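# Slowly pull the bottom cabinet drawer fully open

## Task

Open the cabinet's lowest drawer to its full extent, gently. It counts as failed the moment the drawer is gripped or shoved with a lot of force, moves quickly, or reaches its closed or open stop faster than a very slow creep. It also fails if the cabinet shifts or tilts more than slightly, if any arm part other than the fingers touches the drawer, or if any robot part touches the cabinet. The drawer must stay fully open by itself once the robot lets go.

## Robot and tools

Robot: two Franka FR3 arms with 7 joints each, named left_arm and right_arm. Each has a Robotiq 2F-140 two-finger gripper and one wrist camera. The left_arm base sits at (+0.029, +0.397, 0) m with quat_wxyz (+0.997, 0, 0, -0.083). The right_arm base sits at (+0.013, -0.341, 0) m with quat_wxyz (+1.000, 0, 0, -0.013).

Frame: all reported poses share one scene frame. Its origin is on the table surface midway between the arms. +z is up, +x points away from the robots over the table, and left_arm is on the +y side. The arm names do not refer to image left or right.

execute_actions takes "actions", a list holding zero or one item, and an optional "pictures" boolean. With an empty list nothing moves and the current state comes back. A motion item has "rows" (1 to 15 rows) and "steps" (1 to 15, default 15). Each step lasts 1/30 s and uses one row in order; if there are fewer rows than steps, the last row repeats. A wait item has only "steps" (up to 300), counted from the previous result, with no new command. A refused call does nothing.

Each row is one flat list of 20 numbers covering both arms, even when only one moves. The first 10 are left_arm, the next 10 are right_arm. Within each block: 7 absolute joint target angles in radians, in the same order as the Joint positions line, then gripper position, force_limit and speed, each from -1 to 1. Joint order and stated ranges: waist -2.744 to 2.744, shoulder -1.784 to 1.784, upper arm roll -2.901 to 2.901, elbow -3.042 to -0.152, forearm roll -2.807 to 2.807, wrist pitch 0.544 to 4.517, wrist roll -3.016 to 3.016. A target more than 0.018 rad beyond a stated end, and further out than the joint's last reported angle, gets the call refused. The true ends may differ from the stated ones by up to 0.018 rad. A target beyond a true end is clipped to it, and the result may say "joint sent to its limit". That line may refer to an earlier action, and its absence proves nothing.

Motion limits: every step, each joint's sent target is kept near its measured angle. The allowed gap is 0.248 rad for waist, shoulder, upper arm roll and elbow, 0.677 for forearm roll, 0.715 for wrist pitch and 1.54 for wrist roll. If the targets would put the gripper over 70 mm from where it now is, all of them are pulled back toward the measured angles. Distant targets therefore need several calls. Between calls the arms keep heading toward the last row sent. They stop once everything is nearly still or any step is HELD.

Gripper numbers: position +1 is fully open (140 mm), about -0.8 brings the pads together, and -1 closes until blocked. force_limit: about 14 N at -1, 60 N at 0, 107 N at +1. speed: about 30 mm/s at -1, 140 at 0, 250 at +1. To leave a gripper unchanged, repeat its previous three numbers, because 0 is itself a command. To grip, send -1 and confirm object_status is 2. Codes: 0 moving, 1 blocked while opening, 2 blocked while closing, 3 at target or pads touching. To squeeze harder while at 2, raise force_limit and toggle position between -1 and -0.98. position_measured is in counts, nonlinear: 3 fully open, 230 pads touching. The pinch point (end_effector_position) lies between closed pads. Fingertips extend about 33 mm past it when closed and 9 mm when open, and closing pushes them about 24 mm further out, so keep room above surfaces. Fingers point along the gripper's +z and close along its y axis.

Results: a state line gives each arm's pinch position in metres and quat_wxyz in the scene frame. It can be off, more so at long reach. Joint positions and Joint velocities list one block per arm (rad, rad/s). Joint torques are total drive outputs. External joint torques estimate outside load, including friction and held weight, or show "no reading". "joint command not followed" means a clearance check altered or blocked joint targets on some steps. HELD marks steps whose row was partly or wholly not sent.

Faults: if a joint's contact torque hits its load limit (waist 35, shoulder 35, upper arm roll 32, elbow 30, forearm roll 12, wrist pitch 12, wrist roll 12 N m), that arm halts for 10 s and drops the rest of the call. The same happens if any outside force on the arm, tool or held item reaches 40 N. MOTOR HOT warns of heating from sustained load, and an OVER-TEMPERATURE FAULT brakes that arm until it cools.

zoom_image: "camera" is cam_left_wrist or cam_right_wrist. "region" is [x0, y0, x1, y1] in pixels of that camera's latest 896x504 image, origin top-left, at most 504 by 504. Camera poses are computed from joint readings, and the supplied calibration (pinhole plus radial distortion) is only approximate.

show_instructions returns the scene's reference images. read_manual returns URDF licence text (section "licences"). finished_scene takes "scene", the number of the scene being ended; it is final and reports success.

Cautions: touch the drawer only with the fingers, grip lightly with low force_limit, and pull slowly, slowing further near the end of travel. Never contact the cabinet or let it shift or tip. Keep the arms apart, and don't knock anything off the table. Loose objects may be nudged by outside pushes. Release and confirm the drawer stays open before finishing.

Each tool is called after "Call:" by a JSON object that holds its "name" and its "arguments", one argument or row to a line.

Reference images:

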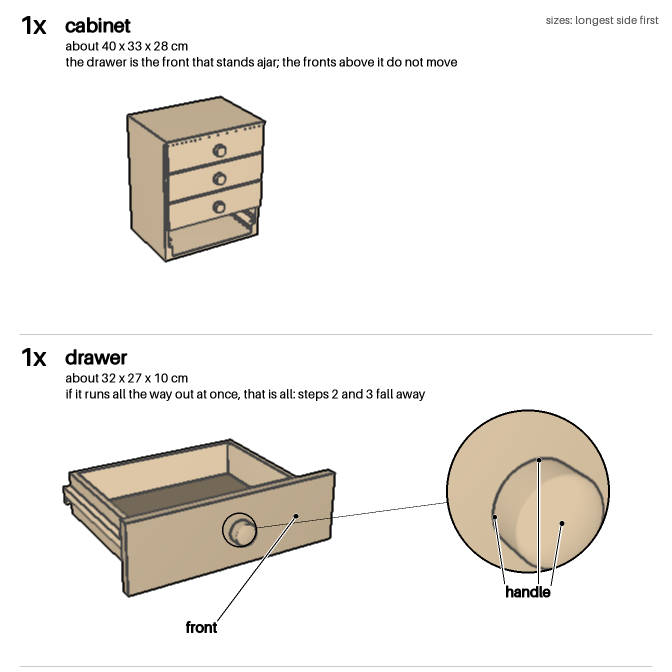

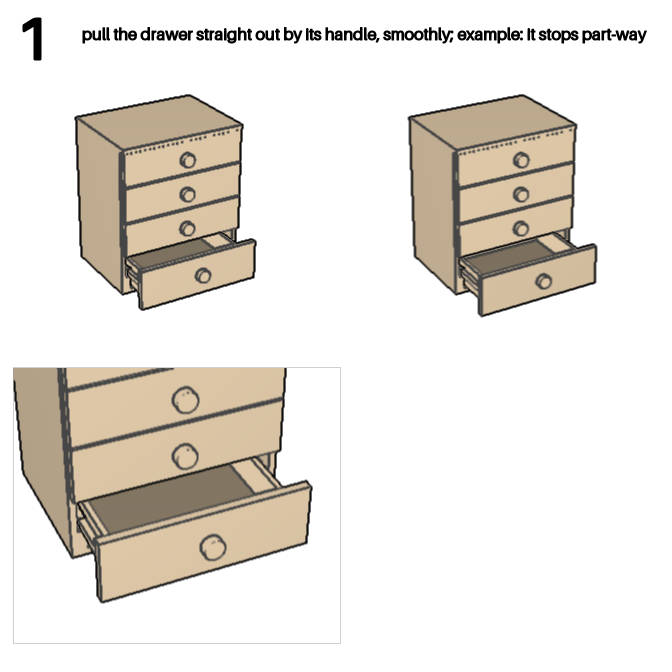

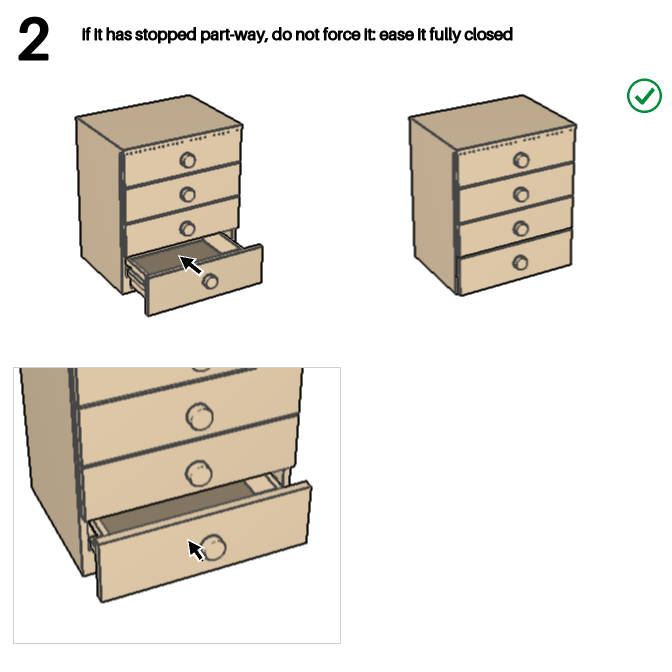

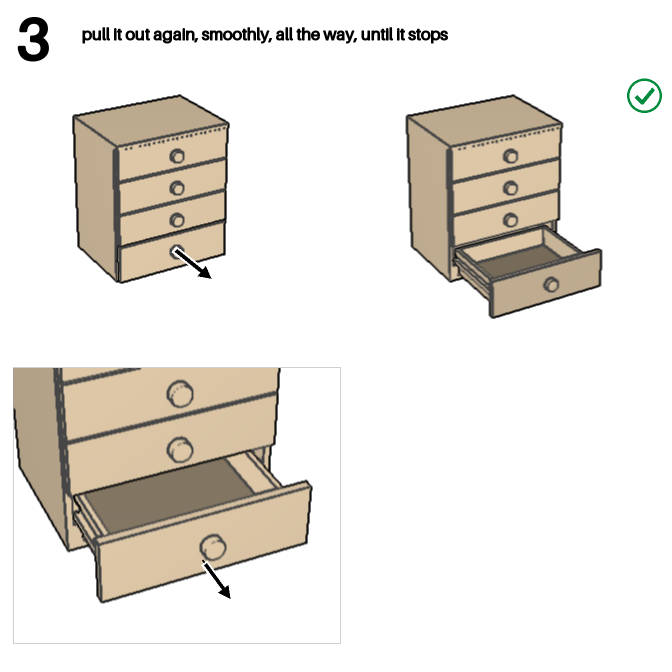

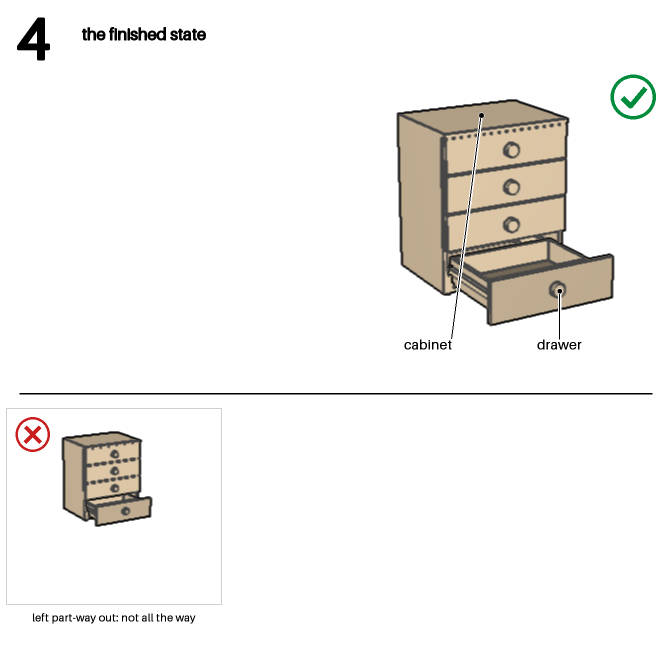

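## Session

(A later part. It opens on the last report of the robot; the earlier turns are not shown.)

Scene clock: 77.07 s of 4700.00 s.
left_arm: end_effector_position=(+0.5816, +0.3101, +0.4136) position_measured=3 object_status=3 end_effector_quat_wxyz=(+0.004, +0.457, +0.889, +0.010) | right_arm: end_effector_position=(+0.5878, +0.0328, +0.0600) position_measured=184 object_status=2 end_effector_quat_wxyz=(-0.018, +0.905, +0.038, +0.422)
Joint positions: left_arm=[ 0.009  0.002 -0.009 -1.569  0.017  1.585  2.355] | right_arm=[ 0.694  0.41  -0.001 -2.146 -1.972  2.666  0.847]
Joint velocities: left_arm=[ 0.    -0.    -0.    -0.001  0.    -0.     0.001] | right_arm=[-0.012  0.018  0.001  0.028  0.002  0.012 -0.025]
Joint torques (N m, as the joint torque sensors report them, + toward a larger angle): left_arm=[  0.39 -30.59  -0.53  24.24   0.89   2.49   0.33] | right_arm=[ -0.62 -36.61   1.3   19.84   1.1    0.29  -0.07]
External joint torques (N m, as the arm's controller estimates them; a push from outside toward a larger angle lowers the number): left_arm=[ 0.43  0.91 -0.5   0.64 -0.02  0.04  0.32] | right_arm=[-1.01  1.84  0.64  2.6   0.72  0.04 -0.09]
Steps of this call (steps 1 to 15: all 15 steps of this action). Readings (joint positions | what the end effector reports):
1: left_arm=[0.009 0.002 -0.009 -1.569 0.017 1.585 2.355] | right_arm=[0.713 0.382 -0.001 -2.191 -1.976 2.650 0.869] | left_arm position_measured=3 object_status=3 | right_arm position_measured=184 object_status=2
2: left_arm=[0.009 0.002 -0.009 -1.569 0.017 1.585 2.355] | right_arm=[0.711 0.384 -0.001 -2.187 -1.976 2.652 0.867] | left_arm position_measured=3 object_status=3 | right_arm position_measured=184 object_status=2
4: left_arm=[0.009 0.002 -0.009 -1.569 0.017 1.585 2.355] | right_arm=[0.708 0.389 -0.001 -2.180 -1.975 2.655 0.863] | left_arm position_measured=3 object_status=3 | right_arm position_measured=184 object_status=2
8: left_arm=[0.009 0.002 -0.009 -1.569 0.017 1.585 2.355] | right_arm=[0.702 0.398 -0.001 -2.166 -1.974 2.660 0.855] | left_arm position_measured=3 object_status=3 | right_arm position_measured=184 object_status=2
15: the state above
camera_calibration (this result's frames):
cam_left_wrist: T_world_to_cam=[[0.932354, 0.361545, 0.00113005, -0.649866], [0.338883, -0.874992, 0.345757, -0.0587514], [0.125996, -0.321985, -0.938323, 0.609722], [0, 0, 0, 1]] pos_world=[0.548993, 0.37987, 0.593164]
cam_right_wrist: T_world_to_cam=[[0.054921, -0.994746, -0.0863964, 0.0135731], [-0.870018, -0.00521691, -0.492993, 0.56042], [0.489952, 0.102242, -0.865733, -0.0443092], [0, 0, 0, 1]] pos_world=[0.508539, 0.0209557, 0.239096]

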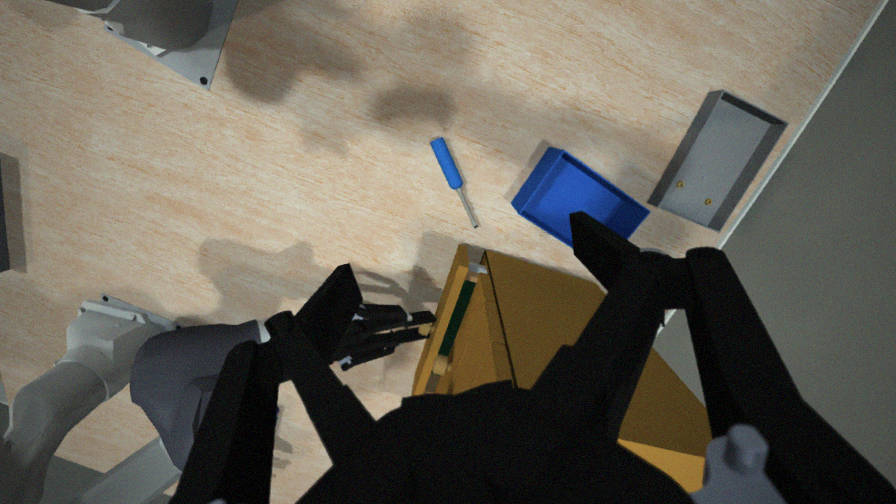

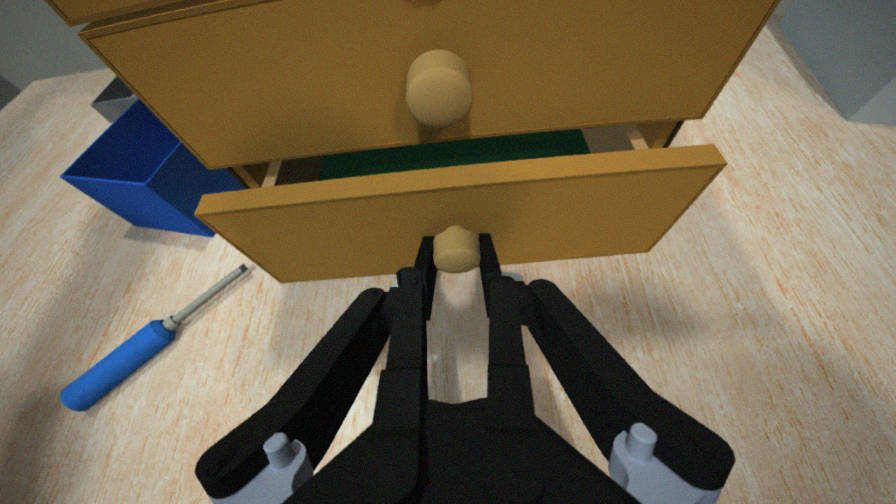

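Call:
{"name": "execute_actions", "arguments": {
  "actions": [
    {"rows":[[0.009,0.002,-0.009,-1.569,0.017,1.585,2.36,1,-1,0,0.6895,0.417,0,-2.1378,-1.968,2.672,0.831,-1,-0.8,-1],[0.009,0.002,-0.009,-1.569,0.017,1.585,2.36,1,-1,0,0.6881,0.4193,0,-2.1342,-1.967,2.675,0.826,-1,-0.8,-1],[0.009,0.002,-0.009,-1.569,0.017,1.585,2.36,1,-1,0,0.6863,0.4221,0,-2.1298,-1.9665,2.677,0.822,-1,-0.8,-1],[0.009,0.002,-0.009,-1.569,0.017,1.585,2.36,1,-1,0,0.6845,0.425,0,-2.1254,-1.966,2.679,0.819,-1,-0.8,-1],[0.009,0.002,-0.009,-1.569,0.017,1.585,2.36,1,-1,0,0.6827,0.4278,0,-2.121,-1.965,2.6805,0.817,-1,-0.8,-1],[0.009,0.002,-0.009,-1.569,0.017,1.585,2.36,1,-1,0,0.6809,0.4307,0,-2.1165,-1.9645,2.682,0.8145,-1,-0.8,-1],[0.009,0.002,-0.009,-1.569,0.017,1.585,2.36,1,-1,0,0.6791,0.4335,0,-2.1121,-1.9635,2.6835,0.812,-1,-0.8,-1],[0.009,0.002,-0.009,-1.569,0.017,1.585,2.36,1,-1,0,0.6777,0.4358,0,-2.1085,-1.963,2.685,0.81,-1,-0.8,-1],[0.009,0.002,-0.009,-1.569,0.017,1.585,2.36,1,-1,0,0.6763,0.4381,0,-2.1049,-1.962,2.686,0.808,-1,-0.8,-1],[0.009,0.002,-0.009,-1.569,0.017,1.585,2.36,1,-1,0,0.6749,0.4404,0,-2.1013,-1.9615,2.687,0.806,-1,-0.8,-1],[0.009,0.002,-0.009,-1.569,0.017,1.585,2.36,1,-1,0,0.6735,0.4428,0,-2.0977,-1.961,2.688,0.805,-1,-0.8,-1],[0.009,0.002,-0.009,-1.569,0.017,1.585,2.36,1,-1,0,0.672,0.4451,0,-2.094,-1.96,2.689,0.805,-1,-0.8,-1],[0.009,0.002,-0.009,-1.569,0.017,1.585,2.36,1,-1,0,0.6706,0.4474,0,-2.0904,-1.9595,2.69,0.805,-1,-0.8,-1],[0.009,0.002,-0.009,-1.569,0.017,1.585,2.36,1,-1,0,0.6692,0.4497,0,-2.0868,-1.959,2.69,0.805,-1,-0.8,-1],[0.009,0.002,-0.009,-1.569,0.017,1.585,2.36,1,-1,0,0.6678,0.452,0,-2.0832,-1.959,2.69,0.805,-1,-0.8,-1]],"steps":15}
  ],
  "pictures": false
}}

Call:
{"name": "execute_actions", "arguments": {
  "actions": [
    {"steps":8}
  ]
}}

Call:
{"name": "zoom_image", "arguments": {
  "camera": "cam_right_wrist",
  "region": [600, 100, 760, 220]
}}

Scene clock: 80.67 s of 4700.00 s.
left_arm: end_effector_position=(+0.5816, +0.3101, +0.4136) position_measured=3 object_status=3 end_effector_quat_wxyz=(+0.004, +0.457, +0.889, +0.010) | right_arm: end_effector_position=(+0.6054, +0.0349, +0.0597) position_measured=184 object_status=2 end_effector_quat_wxyz=(-0.018, +0.906, +0.038, +0.422)
Joint positions: left_arm=[ 0.009  0.002 -0.009 -1.569  0.017  1.585  2.355] | right_arm=[ 0.673  0.443 -0.001 -2.095 -1.964  2.685  0.819]
Joint velocities: left_arm=[-0.     0.     0.001 -0.001  0.     0.001 -0.001] | right_arm=[-0.038  0.069 -0.     0.105  0.011  0.023 -0.038]
Joint torques (N m, as the joint torque sensors report them, + toward a larger angle): left_arm=[  0.34 -30.79  -0.71  24.19   0.89   2.51   0.3 ] | right_arm=[ -0.21 -38.48   0.95  20.01   1.03   0.33   0.06]
External joint torques (N m, as the arm's controller estimates them; a push from outside toward a larger angle lowers the number): left_arm=[ 0.37  0.76 -0.68  0.55 -0.01  0.06  0.3 ] | right_arm=[-0.4   1.22  0.58  2.86  0.62  0.06  0.03]
Steps of this call (steps 1 to 15: the robot went on to your last target; steps 16 to 90: nothing new was sent; then 0.10 s passed at rest; steps 91 to 105: all 15 steps of this action). Readings (joint positions | what the end effector reports):
91: left_arm=[0.009 0.002 -0.009 -1.569 0.017 1.585 2.355] | right_arm=[0.692 0.412 -0.001 -2.144 -1.971 2.668 0.841] | left_arm position_measured=3 object_status=3 | right_arm position_measured=184 object_status=2
92: left_arm=[0.009 0.002 -0.009 -1.569 0.017 1.585 2.355] | right_arm=[0.692 0.413 -0.001 -2.142 -1.971 2.669 0.840] | left_arm position_measured=3 object_status=3 | right_arm position_measured=184 object_status=2
94: left_arm=[0.009 0.002 -0.009 -1.569 0.017 1.585 2.355] | right_arm=[0.689 0.416 -0.001 -2.137 -1.970 2.671 0.837] | left_arm position_measured=3 object_status=3 | right_arm position_measured=184 object_status=2
98: left_arm=[0.009 0.002 -0.009 -1.569 0.017 1.585 2.355] | right_arm=[0.683 0.426 -0.001 -2.121 -1.968 2.676 0.830] | left_arm position_measured=3 object_status=3 | right_arm position_measured=184 object_status=2
105: the state above

Scene clock: 80.93 s of 4700.00 s.
left_arm: end_effector_position=(+0.5816, +0.3101, +0.4136) position_measured=3 object_status=3 end_effector_quat_wxyz=(+0.004, +0.457, +0.889, +0.010) | right_arm: end_effector_position=(+0.6080, +0.0352, +0.0596) position_measured=184 object_status=2 end_effector_quat_wxyz=(-0.018, +0.906, +0.039, +0.422)
Joint positions: left_arm=[ 0.009  0.002 -0.009 -1.569  0.017  1.585  2.355] | right_arm=[ 0.67   0.448 -0.001 -2.087 -1.962  2.688  0.812]
Joint velocities: left_arm=[-0.001  0.001 -0.     0.    -0.001  0.    -0.   ] | right_arm=[-0.002  0.002 -0.     0.002  0.003  0.003 -0.011]
Joint torques (N m, as the joint torque sensors report them, + toward a larger angle): left_arm=[  0.44 -30.68  -0.55  24.08   0.89   2.51   0.34] | right_arm=[ -0.35 -38.12   0.99  20.54   0.98   0.43  -0.06]
External joint torques (N m, as the arm's controller estimates them; a push from outside toward a larger angle lowers the number): left_arm=[ 0.43  0.73 -0.56  0.5  -0.02  0.06  0.34] | right_arm=[-0.48  1.4   0.5   2.93  0.54  0.2  -0.08]
Steps of this call (steps 1 to 8: the robot went on to your last target). Readings (joint positions | what the end effector reports):
1: left_arm=[0.009 0.002 -0.009 -1.569 0.017 1.585 2.355] | right_arm=[0.672 0.445 -0.001 -2.092 -1.963 2.686 0.817] | left_arm position_measured=3 object_status=3 | right_arm position_measured=184 object_status=2
2: left_arm=[0.009 0.002 -0.009 -1.569 0.017 1.585 2.355] | right_arm=[0.671 0.446 -0.001 -2.090 -1.963 2.686 0.816] | left_arm position_measured=3 object_status=3 | right_arm position_measured=184 object_status=2
4: left_arm=[0.009 0.002 -0.009 -1.569 0.017 1.585 2.355] | right_arm=[0.670 0.448 -0.001 -2.088 -1.963 2.687 0.815] | left_arm position_measured=3 object_status=3 | right_arm position_measured=184 object_status=2
8: the state above
camera_calibration (this result's frames):
cam_left_wrist: T_world_to_cam=[[0.932358, 0.361534, 0.00112993, -0.649865], [0.338872, -0.874996, 0.345757, -0.0587437], [0.125991, -0.321986, -0.938323, 0.609725], [0, 0, 0, 1]] pos_world=[0.548994, 0.379871, 0.593164]
cam_right_wrist: T_world_to_cam=[[0.0558526, -0.994758, -0.085655, 0.014211], [-0.870312, -0.00646157, -0.492458, 0.57802], [0.489323, 0.102052, -0.866111, -0.0543557], [0, 0, 0, 1]] pos_world=[0.528862, 0.0234185, 0.23879]

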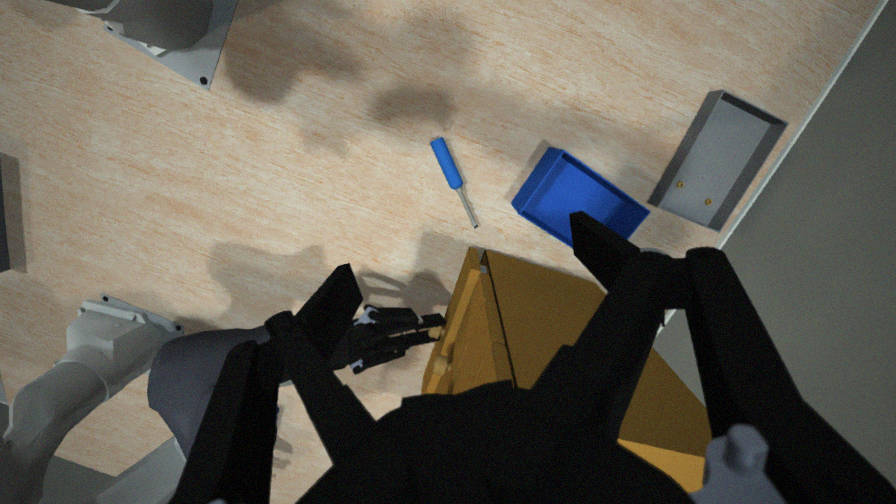

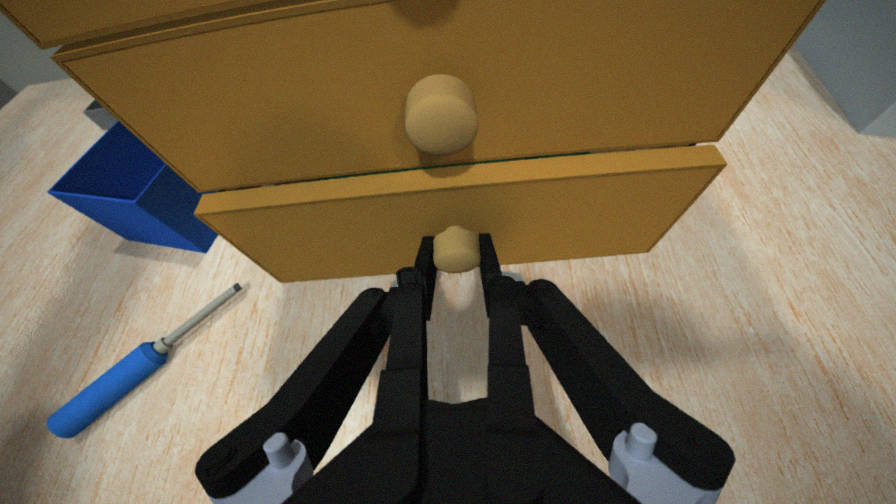

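Region (600, 100, 760, 220) of cam_right_wrist's 896x504 image, scaled by 3.150, with more detail than that image has; it fills the top 378 rows of this view, and the rest is white.

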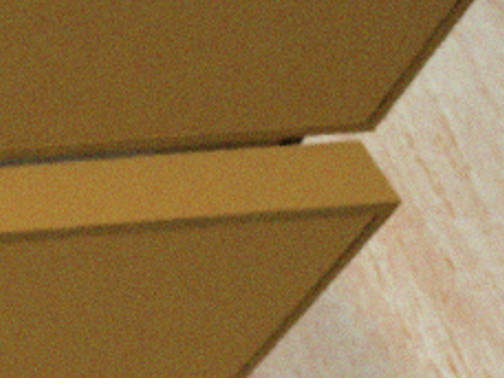

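Call:
{"name": "execute_actions", "arguments": {
  "actions": [
    {"rows":[[0.009,0.002,-0.009,-1.569,0.017,1.585,2.36,1,-1,0,0.667,0.4533,0,-2.0811,-1.958,2.692,0.8,-1,-0.8,-1],[0.009,0.002,-0.009,-1.569,0.017,1.585,2.36,1,-1,0,0.6663,0.4546,0,-2.0791,-1.9575,2.693,0.798,-1,-0.8,-1],[0.009,0.002,-0.009,-1.569,0.017,1.585,2.36,1,-1,0,0.6655,0.4559,0,-2.077,-1.957,2.694,0.796,-1,-0.8,-1],[0.009,0.002,-0.009,-1.569,0.017,1.585,2.36,1,-1,0,0.6647,0.4572,0,-2.075,-1.9565,2.695,0.795,-1,-0.8,-1],[0.009,0.002,-0.009,-1.569,0.017,1.585,2.36,1,-1,0,0.664,0.4585,0,-2.0729,-1.956,2.6955,0.794,-1,-0.8,-1],[0.009,0.002,-0.009,-1.569,0.017,1.585,2.36,1,-1,0,0.6632,0.4599,0,-2.0709,-1.9555,2.696,0.793,-1,-0.8,-1],[0.009,0.002,-0.009,-1.569,0.017,1.585,2.36,1,-1,0,0.6624,0.4612,0,-2.0688,-1.955,2.6965,0.792,-1,-0.8,-1],[0.009,0.002,-0.009,-1.569,0.017,1.585,2.36,1,-1,0,0.6616,0.4625,0,-2.0668,-1.955,2.697,0.791,-1,-0.8,-1],[0.009,0.002,-0.009,-1.569,0.017,1.585,2.36,1,-1,0,0.6609,0.4638,0,-2.0647,-1.9545,2.6975,0.7905,-1,-0.8,-1],[0.009,0.002,-0.009,-1.569,0.017,1.585,2.36,1,-1,0,0.6601,0.4651,0,-2.0627,-1.954,2.698,0.79,-1,-0.8,-1],[0.009,0.002,-0.009,-1.569,0.017,1.585,2.36,1,-1,0,0.6597,0.4658,0,-2.0615,-1.954,2.698,0.79,-1,-0.8,-1],[0.009,0.002,-0.009,-1.569,0.017,1.585,2.36,1,-1,0,0.6592,0.4666,0,-2.0603,-1.9535,2.6985,0.7895,-1,-0.8,-1],[0.009,0.002,-0.009,-1.569,0.017,1.585,2.36,1,-1,0,0.6588,0.4673,0,-2.0592,-1.9535,2.699,0.789,-1,-0.8,-1],[0.009,0.002,-0.009,-1.569,0.017,1.585,2.36,1,-1,0,0.6583,0.4681,0,-2.058,-1.953,2.699,0.789,-1,-0.8,-1],[0.009,0.002,-0.009,-1.569,0.017,1.585,2.36,1,-1,0,0.6579,0.4688,0,-2.0568,-1.953,2.699,0.789,-1,-0.8,-1]],"steps":15}
  ],
  "pictures": false
}}

Call:
{"name": "execute_actions", "arguments": {
  "actions": [
    {"rows":[[0.009,0.002,-0.009,-1.569,0.017,1.585,2.36,1,-1,0,0.6576,0.4693,0,-2.0561,-1.953,2.6995,0.788,-1,-0.8,-1],[0.009,0.002,-0.009,-1.569,0.017,1.585,2.36,1,-1,0,0.6574,0.4698,0,-2.0554,-1.9527,2.7,0.7875,-1,-0.8,-1],[0.009,0.002,-0.009,-1.569,0.017,1.585,2.36,1,-1,0,0.6571,0.4702,0,-2.0546,-1.9525,2.7,0.787,-1,-0.8,-1],[0.009,0.002,-0.009,-1.569,0.017,1.585,2.36,1,-1,0,0.6568,0.4707,0,-2.0539,-1.9523,2.7005,0.7865,-1,-0.8,-1],[0.009,0.002,-0.009,-1.569,0.017,1.585,2.36,1,-1,0,0.6565,0.4712,0,-2.0532,-1.9521,2.7007,0.786,-1,-0.8,-1],[0.009,0.002,-0.009,-1.569,0.017,1.585,2.36,1,-1,0,0.6563,0.4717,0,-2.0524,-1.9519,2.701,0.7855,-1,-0.8,-1],[0.009,0.002,-0.009,-1.569,0.017,1.585,2.36,1,-1,0,0.656,0.4721,0,-2.0517,-1.9517,2.7012,0.785,-1,-0.8,-1],[0.009,0.002,-0.009,-1.569,0.017,1.585,2.36,1,-1,0,0.6557,0.4726,0,-2.0509,-1.9515,2.7015,0.7845,-1,-0.8,-1],[0.009,0.002,-0.009,-1.569,0.017,1.585,2.36,1,-1,0,0.6555,0.4731,0,-2.0502,-1.9513,2.7017,0.784,-1,-0.8,-1],[0.009,0.002,-0.009,-1.569,0.017,1.585,2.36,1,-1,0,0.6552,0.4736,0,-2.0494,-1.9511,2.702,0.7835,-1,-0.8,-1],[0.009,0.002,-0.009,-1.569,0.017,1.585,2.36,1,-1,0,0.6549,0.474,0,-2.0487,-1.951,2.702,0.7835,-1,-0.8,-1],[0.009,0.002,-0.009,-1.569,0.017,1.585,2.36,1,-1,0,0.6547,0.4745,0,-2.048,-1.951,2.702,0.7835,-1,-0.8,-1]],"steps":15}
  ]
}}

Call:
{"name": "zoom_image", "arguments": {
  "camera": "cam_right_wrist",
  "region": [600, 100, 760, 220]
}}

Scene clock: 85.33 s of 4700.00 s.
left_arm: end_effector_position=(+0.5816, +0.3101, +0.4136) position_measured=3 object_status=3 end_effector_quat_wxyz=(+0.004, +0.457, +0.889, +0.010) | right_arm: end_effector_position=(+0.6160, +0.0361, +0.0595) position_measured=184 object_status=2 end_effector_quat_wxyz=(-0.018, +0.906, +0.039, +0.422)
Joint positions: left_arm=[ 0.009  0.002 -0.009 -1.569  0.017  1.585  2.355] | right_arm=[ 0.661  0.463 -0.001 -2.063 -1.957  2.696  0.798]
Joint velocities: left_arm=[-0.001  0.001 -0.     0.001  0.     0.001 -0.   ] | right_arm=[-0.014  0.024 -0.001  0.038  0.008  0.009 -0.018]
Joint torques (N m, as the joint torque sensors report them, + toward a larger angle): left_arm=[  0.25 -30.66  -0.46  24.09   0.89   2.5    0.31] | right_arm=[ -1.23 -39.09   1.3   20.01   1.07   0.42  -0.18]
External joint torques (N m, as the arm's controller estimates them; a push from outside toward a larger angle lowers the number): left_arm=[ 0.31  0.78 -0.39  0.48 -0.01  0.05  0.31] | right_arm=[-1.29  1.25  0.9   2.3   0.61  0.16 -0.2 ]
Steps of this call (steps 1 to 15: the robot went on to your last target; steps 16 to 90: nothing new was sent; then 0.90 s passed at rest; steps 91 to 105: all 15 steps of this action). Readings (joint positions | what the end effector reports):
91: left_arm=[0.009 0.002 -0.009 -1.569 0.017 1.585 2.355] | right_arm=[0.669 0.449 -0.001 -2.086 -1.961 2.689 0.810] | left_arm position_measured=3 object_status=3 | right_arm position_measured=184 object_status=2
92: left_arm=[0.009 0.002 -0.009 -1.569 0.017 1.585 2.355] | right_arm=[0.669 0.449 -0.001 -2.085 -1.961 2.689 0.809] | left_arm position_measured=3 object_status=3 | right_arm position_measured=184 object_status=2
94: left_arm=[0.009 0.002 -0.009 -1.569 0.017 1.585 2.355] | right_arm=[0.668 0.451 -0.001 -2.082 -1.960 2.690 0.807] | left_arm position_measured=3 object_status=3 | right_arm position_measured=184 object_status=2
98: left_arm=[0.009 0.002 -0.009 -1.569 0.017 1.585 2.355] | right_arm=[0.665 0.456 -0.001 -2.075 -1.959 2.692 0.804] | left_arm position_measured=3 object_status=3 | right_arm position_measured=184 object_status=2
105: the state above

Scene clock: 85.83 s of 4700.00 s.
left_arm: end_effector_position=(+0.5816, +0.3101, +0.4136) position_measured=3 object_status=3 end_effector_quat_wxyz=(+0.004, +0.457, +0.889, +0.010) | right_arm: end_effector_position=(+0.6198, +0.0366, +0.0594) position_measured=184 object_status=2 end_effector_quat_wxyz=(-0.018, +0.906, +0.039, +0.422)
Joint positions: left_arm=[ 0.009  0.002 -0.009 -1.569  0.017  1.585  2.355] | right_arm=[ 0.657  0.471 -0.001 -2.052 -1.954  2.7    0.791]
Joint velocities: left_arm=[-0.001  0.002 -0.    -0.    -0.     0.001  0.   ] | right_arm=[-0.004  0.004 -0.     0.005  0.001  0.002 -0.008]
Joint torques (N m, as the joint torque sensors report them, + toward a larger angle): left_arm=[  0.27 -30.58  -0.58  24.17   0.88   2.51   0.33] | right_arm=[ -0.75 -39.06   1.04  20.73   0.95   0.53  -0.21]
External joint torques (N m, as the arm's controller estimates them; a push from outside toward a larger angle lowers the number): left_arm=[ 0.32  0.66 -0.54  0.67 -0.01  0.07  0.33] | right_arm=[-0.7   1.38  0.67  2.9   0.48  0.27 -0.23]
Steps of this call (steps 1 to 15: all 15 steps of this action). Readings (joint positions | what the end effector reports):
1: left_arm=[0.009 0.002 -0.009 -1.569 0.017 1.585 2.355] | right_arm=[0.660 0.464 -0.001 -2.062 -1.957 2.696 0.798] | left_arm position_measured=3 object_status=3 | right_arm position_measured=184 object_status=2
2: left_arm=[0.009 0.002 -0.009 -1.569 0.017 1.585 2.355] | right_arm=[0.660 0.465 -0.001 -2.061 -1.956 2.697 0.797] | left_arm position_measured=3 object_status=3 | right_arm position_measured=184 object_status=2
4: left_arm=[0.009 0.002 -0.009 -1.569 0.017 1.585 2.355] | right_arm=[0.659 0.466 -0.001 -2.059 -1.956 2.697 0.796] | left_arm position_measured=3 object_status=3 | right_arm position_measured=184 object_status=2
8: left_arm=[0.009 0.002 -0.009 -1.569 0.017 1.585 2.355] | right_arm=[0.658 0.468 -0.001 -2.056 -1.955 2.698 0.794] | left_arm position_measured=3 object_status=3 | right_arm position_measured=184 object_status=2
15: the state above
camera_calibration (this result's frames):
cam_left_wrist: T_world_to_cam=[[0.932361, 0.361528, 0.0011302, -0.649865], [0.338866, -0.874998, 0.345757, -0.05874], [0.12599, -0.321987, -0.938323, 0.609726], [0, 0, 0, 1]] pos_world=[0.548994, 0.379871, 0.593164]
cam_right_wrist: T_world_to_cam=[[0.056371, -0.994783, -0.085025, 0.0145544], [-0.870381, -0.00724198, -0.492326, 0.588254], [0.489142, 0.101757, -0.866248, -0.0603148], [0, 0, 0, 1]] pos_world=[0.540687, 0.024876, 0.238603]

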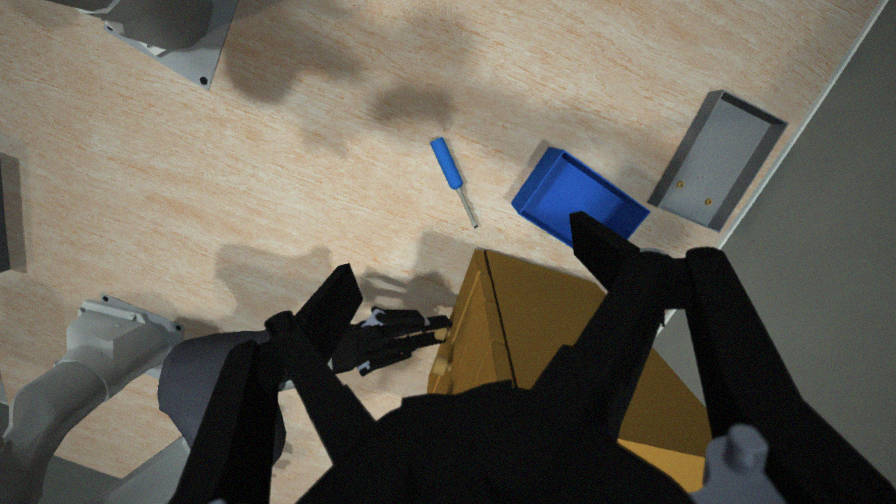

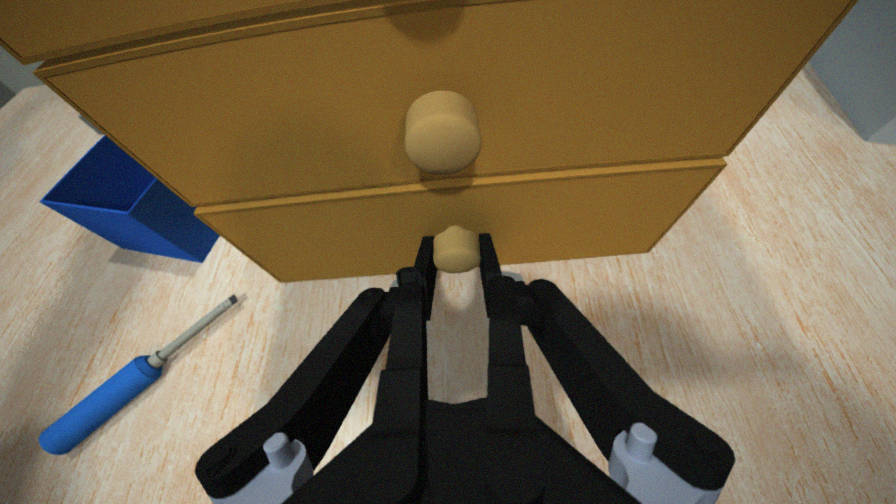

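Region (600, 100, 760, 220) of cam_right_wrist's 896x504 image, scaled by 3.150, with more detail than that image has; it fills the top 378 rows of this view, and the rest is white.

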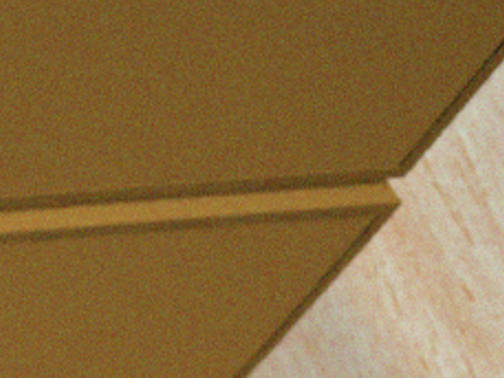

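About 3 mm left; crawl to -45.5.

Call:
{"name": "execute_actions", "arguments": {
  "actions": [
    {"rows":[[0.009,0.002,-0.009,-1.569,0.017,1.585,2.36,1,-1,0,0.6544,0.475,0,-2.0472,-1.9507,2.7025,0.7825,-1,-0.8,-1],[0.009,0.002,-0.009,-1.569,0.017,1.585,2.36,1,-1,0,0.6541,0.4755,0,-2.0465,-1.9505,2.7028,0.782,-1,-0.8,-1],[0.009,0.002,-0.009,-1.569,0.017,1.585,2.36,1,-1,0,0.6539,0.4759,0,-2.0457,-1.9503,2.703,0.7815,-1,-0.8,-1],[0.009,0.002,-0.009,-1.569,0.017,1.585,2.36,1,-1,0,0.6536,0.4764,0,-2.045,-1.9501,2.7033,0.781,-1,-0.8,-1],[0.009,0.002,-0.009,-1.569,0.017,1.585,2.36,1,-1,0,0.6533,0.4769,0,-2.0442,-1.9499,2.7035,0.7805,-1,-0.8,-1],[0.009,0.002,-0.009,-1.569,0.017,1.585,2.36,1,-1,0,0.6531,0.4774,0,-2.0435,-1.9497,2.7038,0.78,-1,-0.8,-1],[0.009,0.002,-0.009,-1.569,0.017,1.585,2.36,1,-1,0,0.6528,0.4778,0,-2.0428,-1.9495,2.704,0.7795,-1,-0.8,-1],[0.009,0.002,-0.009,-1.569,0.017,1.585,2.36,1,-1,0,0.6525,0.4783,0,-2.042,-1.9493,2.7043,0.779,-1,-0.8,-1],[0.009,0.002,-0.009,-1.569,0.017,1.585,2.36,1,-1,0,0.6523,0.4788,0,-2.0413,-1.9491,2.7045,0.7785,-1,-0.8,-1],[0.009,0.002,-0.009,-1.569,0.017,1.585,2.36,1,-1,0,0.652,0.4793,0,-2.0405,-1.9489,2.7048,0.778,-1,-0.8,-1],[0.009,0.002,-0.009,-1.569,0.017,1.585,2.36,1,-1,0,0.6517,0.4797,0,-2.0398,-1.9488,2.705,0.778,-1,-0.8,-1],[0.009,0.002,-0.009,-1.569,0.017,1.585,2.36,1,-1,0,0.6515,0.4802,0,-2.039,-1.9487,2.705,0.778,-1,-0.8,-1]],"steps":15}
  ],
  "pictures": false
}}

Scene clock: 88.43 s of 4700.00 s.
left_arm: end_effector_position=(+0.5816, +0.3101, +0.4136) position_measured=3 object_status=3 end_effector_quat_wxyz=(+0.004, +0.457, +0.889, +0.010) | right_arm: end_effector_position=(+0.6228, +0.0369, +0.0594) position_measured=184 object_status=2 end_effector_quat_wxyz=(-0.018, +0.906, +0.039, +0.422)
Joint positions: left_arm=[ 0.009  0.002 -0.009 -1.569  0.017  1.585  2.355] | right_arm=[ 0.653  0.477 -0.001 -2.043 -1.952  2.703  0.785]
Joint velocities: left_arm=[ 0.    -0.     0.001  0.001 -0.002  0.001 -0.001] | right_arm=[-0.002  0.002 -0.     0.006  0.002  0.002 -0.007]
Joint torques (N m, as the joint torque sensors report them, + toward a larger angle): left_arm=[  0.43 -30.55  -0.66  24.28   0.91   2.5    0.34] | right_arm=[ -0.49 -38.88   1.33  21.26   1.07   0.46  -0.34]
External joint torques (N m, as the arm's controller estimates them; a push from outside toward a larger angle lowers the number): left_arm=[ 0.47  0.9  -0.62  0.69  0.01  0.05  0.34] | right_arm=[-0.46  1.85  0.94  3.28  0.58  0.21 -0.36]
Steps of this call (steps 1 to 15: the robot went on to your last target; steps 16 to 63: nothing new was sent; steps 64 to 78: all 15 steps of this action). Readings (joint positions | what the end effector reports):
64: left_arm=[0.009 0.002 -0.009 -1.569 0.017 1.585 2.355] | right_arm=[0.656 0.471 -0.001 -2.051 -1.954 2.700 0.789] | left_arm position_measured=3 object_status=3 | right_arm position_measured=184 object_status=2
65: left_arm=[0.009 0.002 -0.009 -1.569 0.017 1.585 2.355] | right_arm=[0.656 0.471 -0.001 -2.051 -1.954 2.700 0.789] | left_arm position_measured=3 object_status=3 | right_arm position_measured=184 object_status=2
67: left_arm=[0.009 0.002 -0.009 -1.569 0.017 1.585 2.355] | right_arm=[0.656 0.472 -0.001 -2.050 -1.953 2.701 0.788] | left_arm position_measured=3 object_status=3 | right_arm position_measured=184 object_status=2
71: left_arm=[0.009 0.002 -0.009 -1.569 0.017 1.585 2.355] | right_arm=[0.655 0.474 -0.001 -2.047 -1.953 2.701 0.787] | left_arm position_measured=3 object_status=3 | right_arm position_measured=184 object_status=2
78: the state above

Call:
{"name": "execute_actions", "arguments": {
  "actions": [
    {"rows":[[0.009,0.002,-0.009,-1.569,0.017,1.585,2.36,1,-1,0,0.6512,0.4807,0,-2.0383,-1.9485,2.7053,0.7775,-1,-0.8,-1],[0.009,0.002,-0.009,-1.569,0.017,1.585,2.36,1,-1,0,0.6509,0.4812,0,-2.0376,-1.9483,2.7055,0.777,-1,-0.8,-1],[0.009,0.002,-0.009,-1.569,0.017,1.585,2.36,1,-1,0,0.6507,0.4816,0,-2.0368,-1.9481,2.7058,0.7765,-1,-0.8,-1],[0.009,0.002,-0.009,-1.569,0.017,1.585,2.36,1,-1,0,0.6504,0.4821,0,-2.0361,-1.9479,2.706,0.776,-1,-0.8,-1],[0.009,0.002,-0.009,-1.569,0.017,1.585,2.36,1,-1,0,0.6501,0.4826,0,-2.0353,-1.9477,2.7063,0.7755,-1,-0.8,-1],[0.009,0.002,-0.009,-1.569,0.017,1.585,2.36,1,-1,0,0.6498,0.4831,0,-2.0346,-1.9475,2.7065,0.775,-1,-0.8,-1],[0.009,0.002,-0.009,-1.569,0.017,1.585,2.36,1,-1,0,0.6496,0.4835,0,-2.0339,-1.9473,2.7068,0.7745,-1,-0.8,-1],[0.009,0.002,-0.009,-1.569,0.017,1.585,2.36,1,-1,0,0.6493,0.484,0,-2.0331,-1.9472,2.707,0.7745,-1,-0.8,-1]],"steps":12}
  ],
  "pictures": false
}}

Scene clock: 90.37 s of 4700.00 s.
left_arm: end_effector_position=(+0.5816, +0.3101, +0.4136) position_measured=3 object_status=3 end_effector_quat_wxyz=(+0.004, +0.457, +0.889, +0.010) | right_arm: end_effector_position=(+0.6233, +0.0370, +0.0593) position_measured=184 object_status=2 end_effector_quat_wxyz=(-0.018, +0.906, +0.039, +0.421)
Joint positions: left_arm=[ 0.009  0.002 -0.009 -1.569  0.017  1.585  2.355] | right_arm=[ 0.652  0.477 -0.001 -2.041 -1.949  2.706  0.781]
Joint velocities: left_arm=[-0.    -0.001  0.001  0.001 -0.002 -0.001 -0.001] | right_arm=[-0.001 -0.001 -0.001  0.002  0.004  0.003 -0.004]
Joint torques (N m, as the joint torque sensors report them, + toward a larger angle): left_arm=[  0.19 -30.61  -0.38  24.2    0.87   2.49   0.29] | right_arm=[ -1.14 -37.45   1.13  22.19   0.75   0.23  -0.22]
External joint torques (N m, as the arm's controller estimates them; a push from outside toward a larger angle lowers the number): left_arm=[ 0.13  0.79 -0.43  0.65 -0.03  0.06  0.29] | right_arm=[-1.18  3.37  0.67  4.14  0.26 -0.04 -0.24]
Steps of this call (steps 1 to 15: the robot went on to your last target; steps 16 to 46: nothing new was sent; steps 47 to 58: all 12 steps of this action). Readings (joint positions | what the end effector reports):
47: left_arm=[0.009 0.002 -0.009 -1.569 0.017 1.585 2.355] | right_arm=[0.653 0.477 -0.001 -2.042 -1.951 2.703 0.784] | left_arm position_measured=3 object_status=3 | right_arm position_measured=184 object_status=2
48: left_arm=[0.009 0.002 -0.009 -1.569 0.017 1.585 2.355] | right_arm=[0.653 0.477 -0.001 -2.042 -1.951 2.703 0.784] | left_arm position_measured=3 object_status=3 | right_arm position_measured=184 object_status=2
50: left_arm=[0.009 0.002 -0.009 -1.569 0.017 1.585 2.355] | right_arm=[0.653 0.477 -0.001 -2.041 -1.951 2.704 0.783] | left_arm position_measured=3 object_status=3 | right_arm position_measured=184 object_status=2
54: left_arm=[0.009 0.002 -0.009 -1.569 0.017 1.585 2.355] | right_arm=[0.652 0.477 -0.001 -2.041 -1.950 2.705 0.782] | left_arm position_measured=3 object_status=3 | right_arm position_measured=184 object_status=2
58: the state above


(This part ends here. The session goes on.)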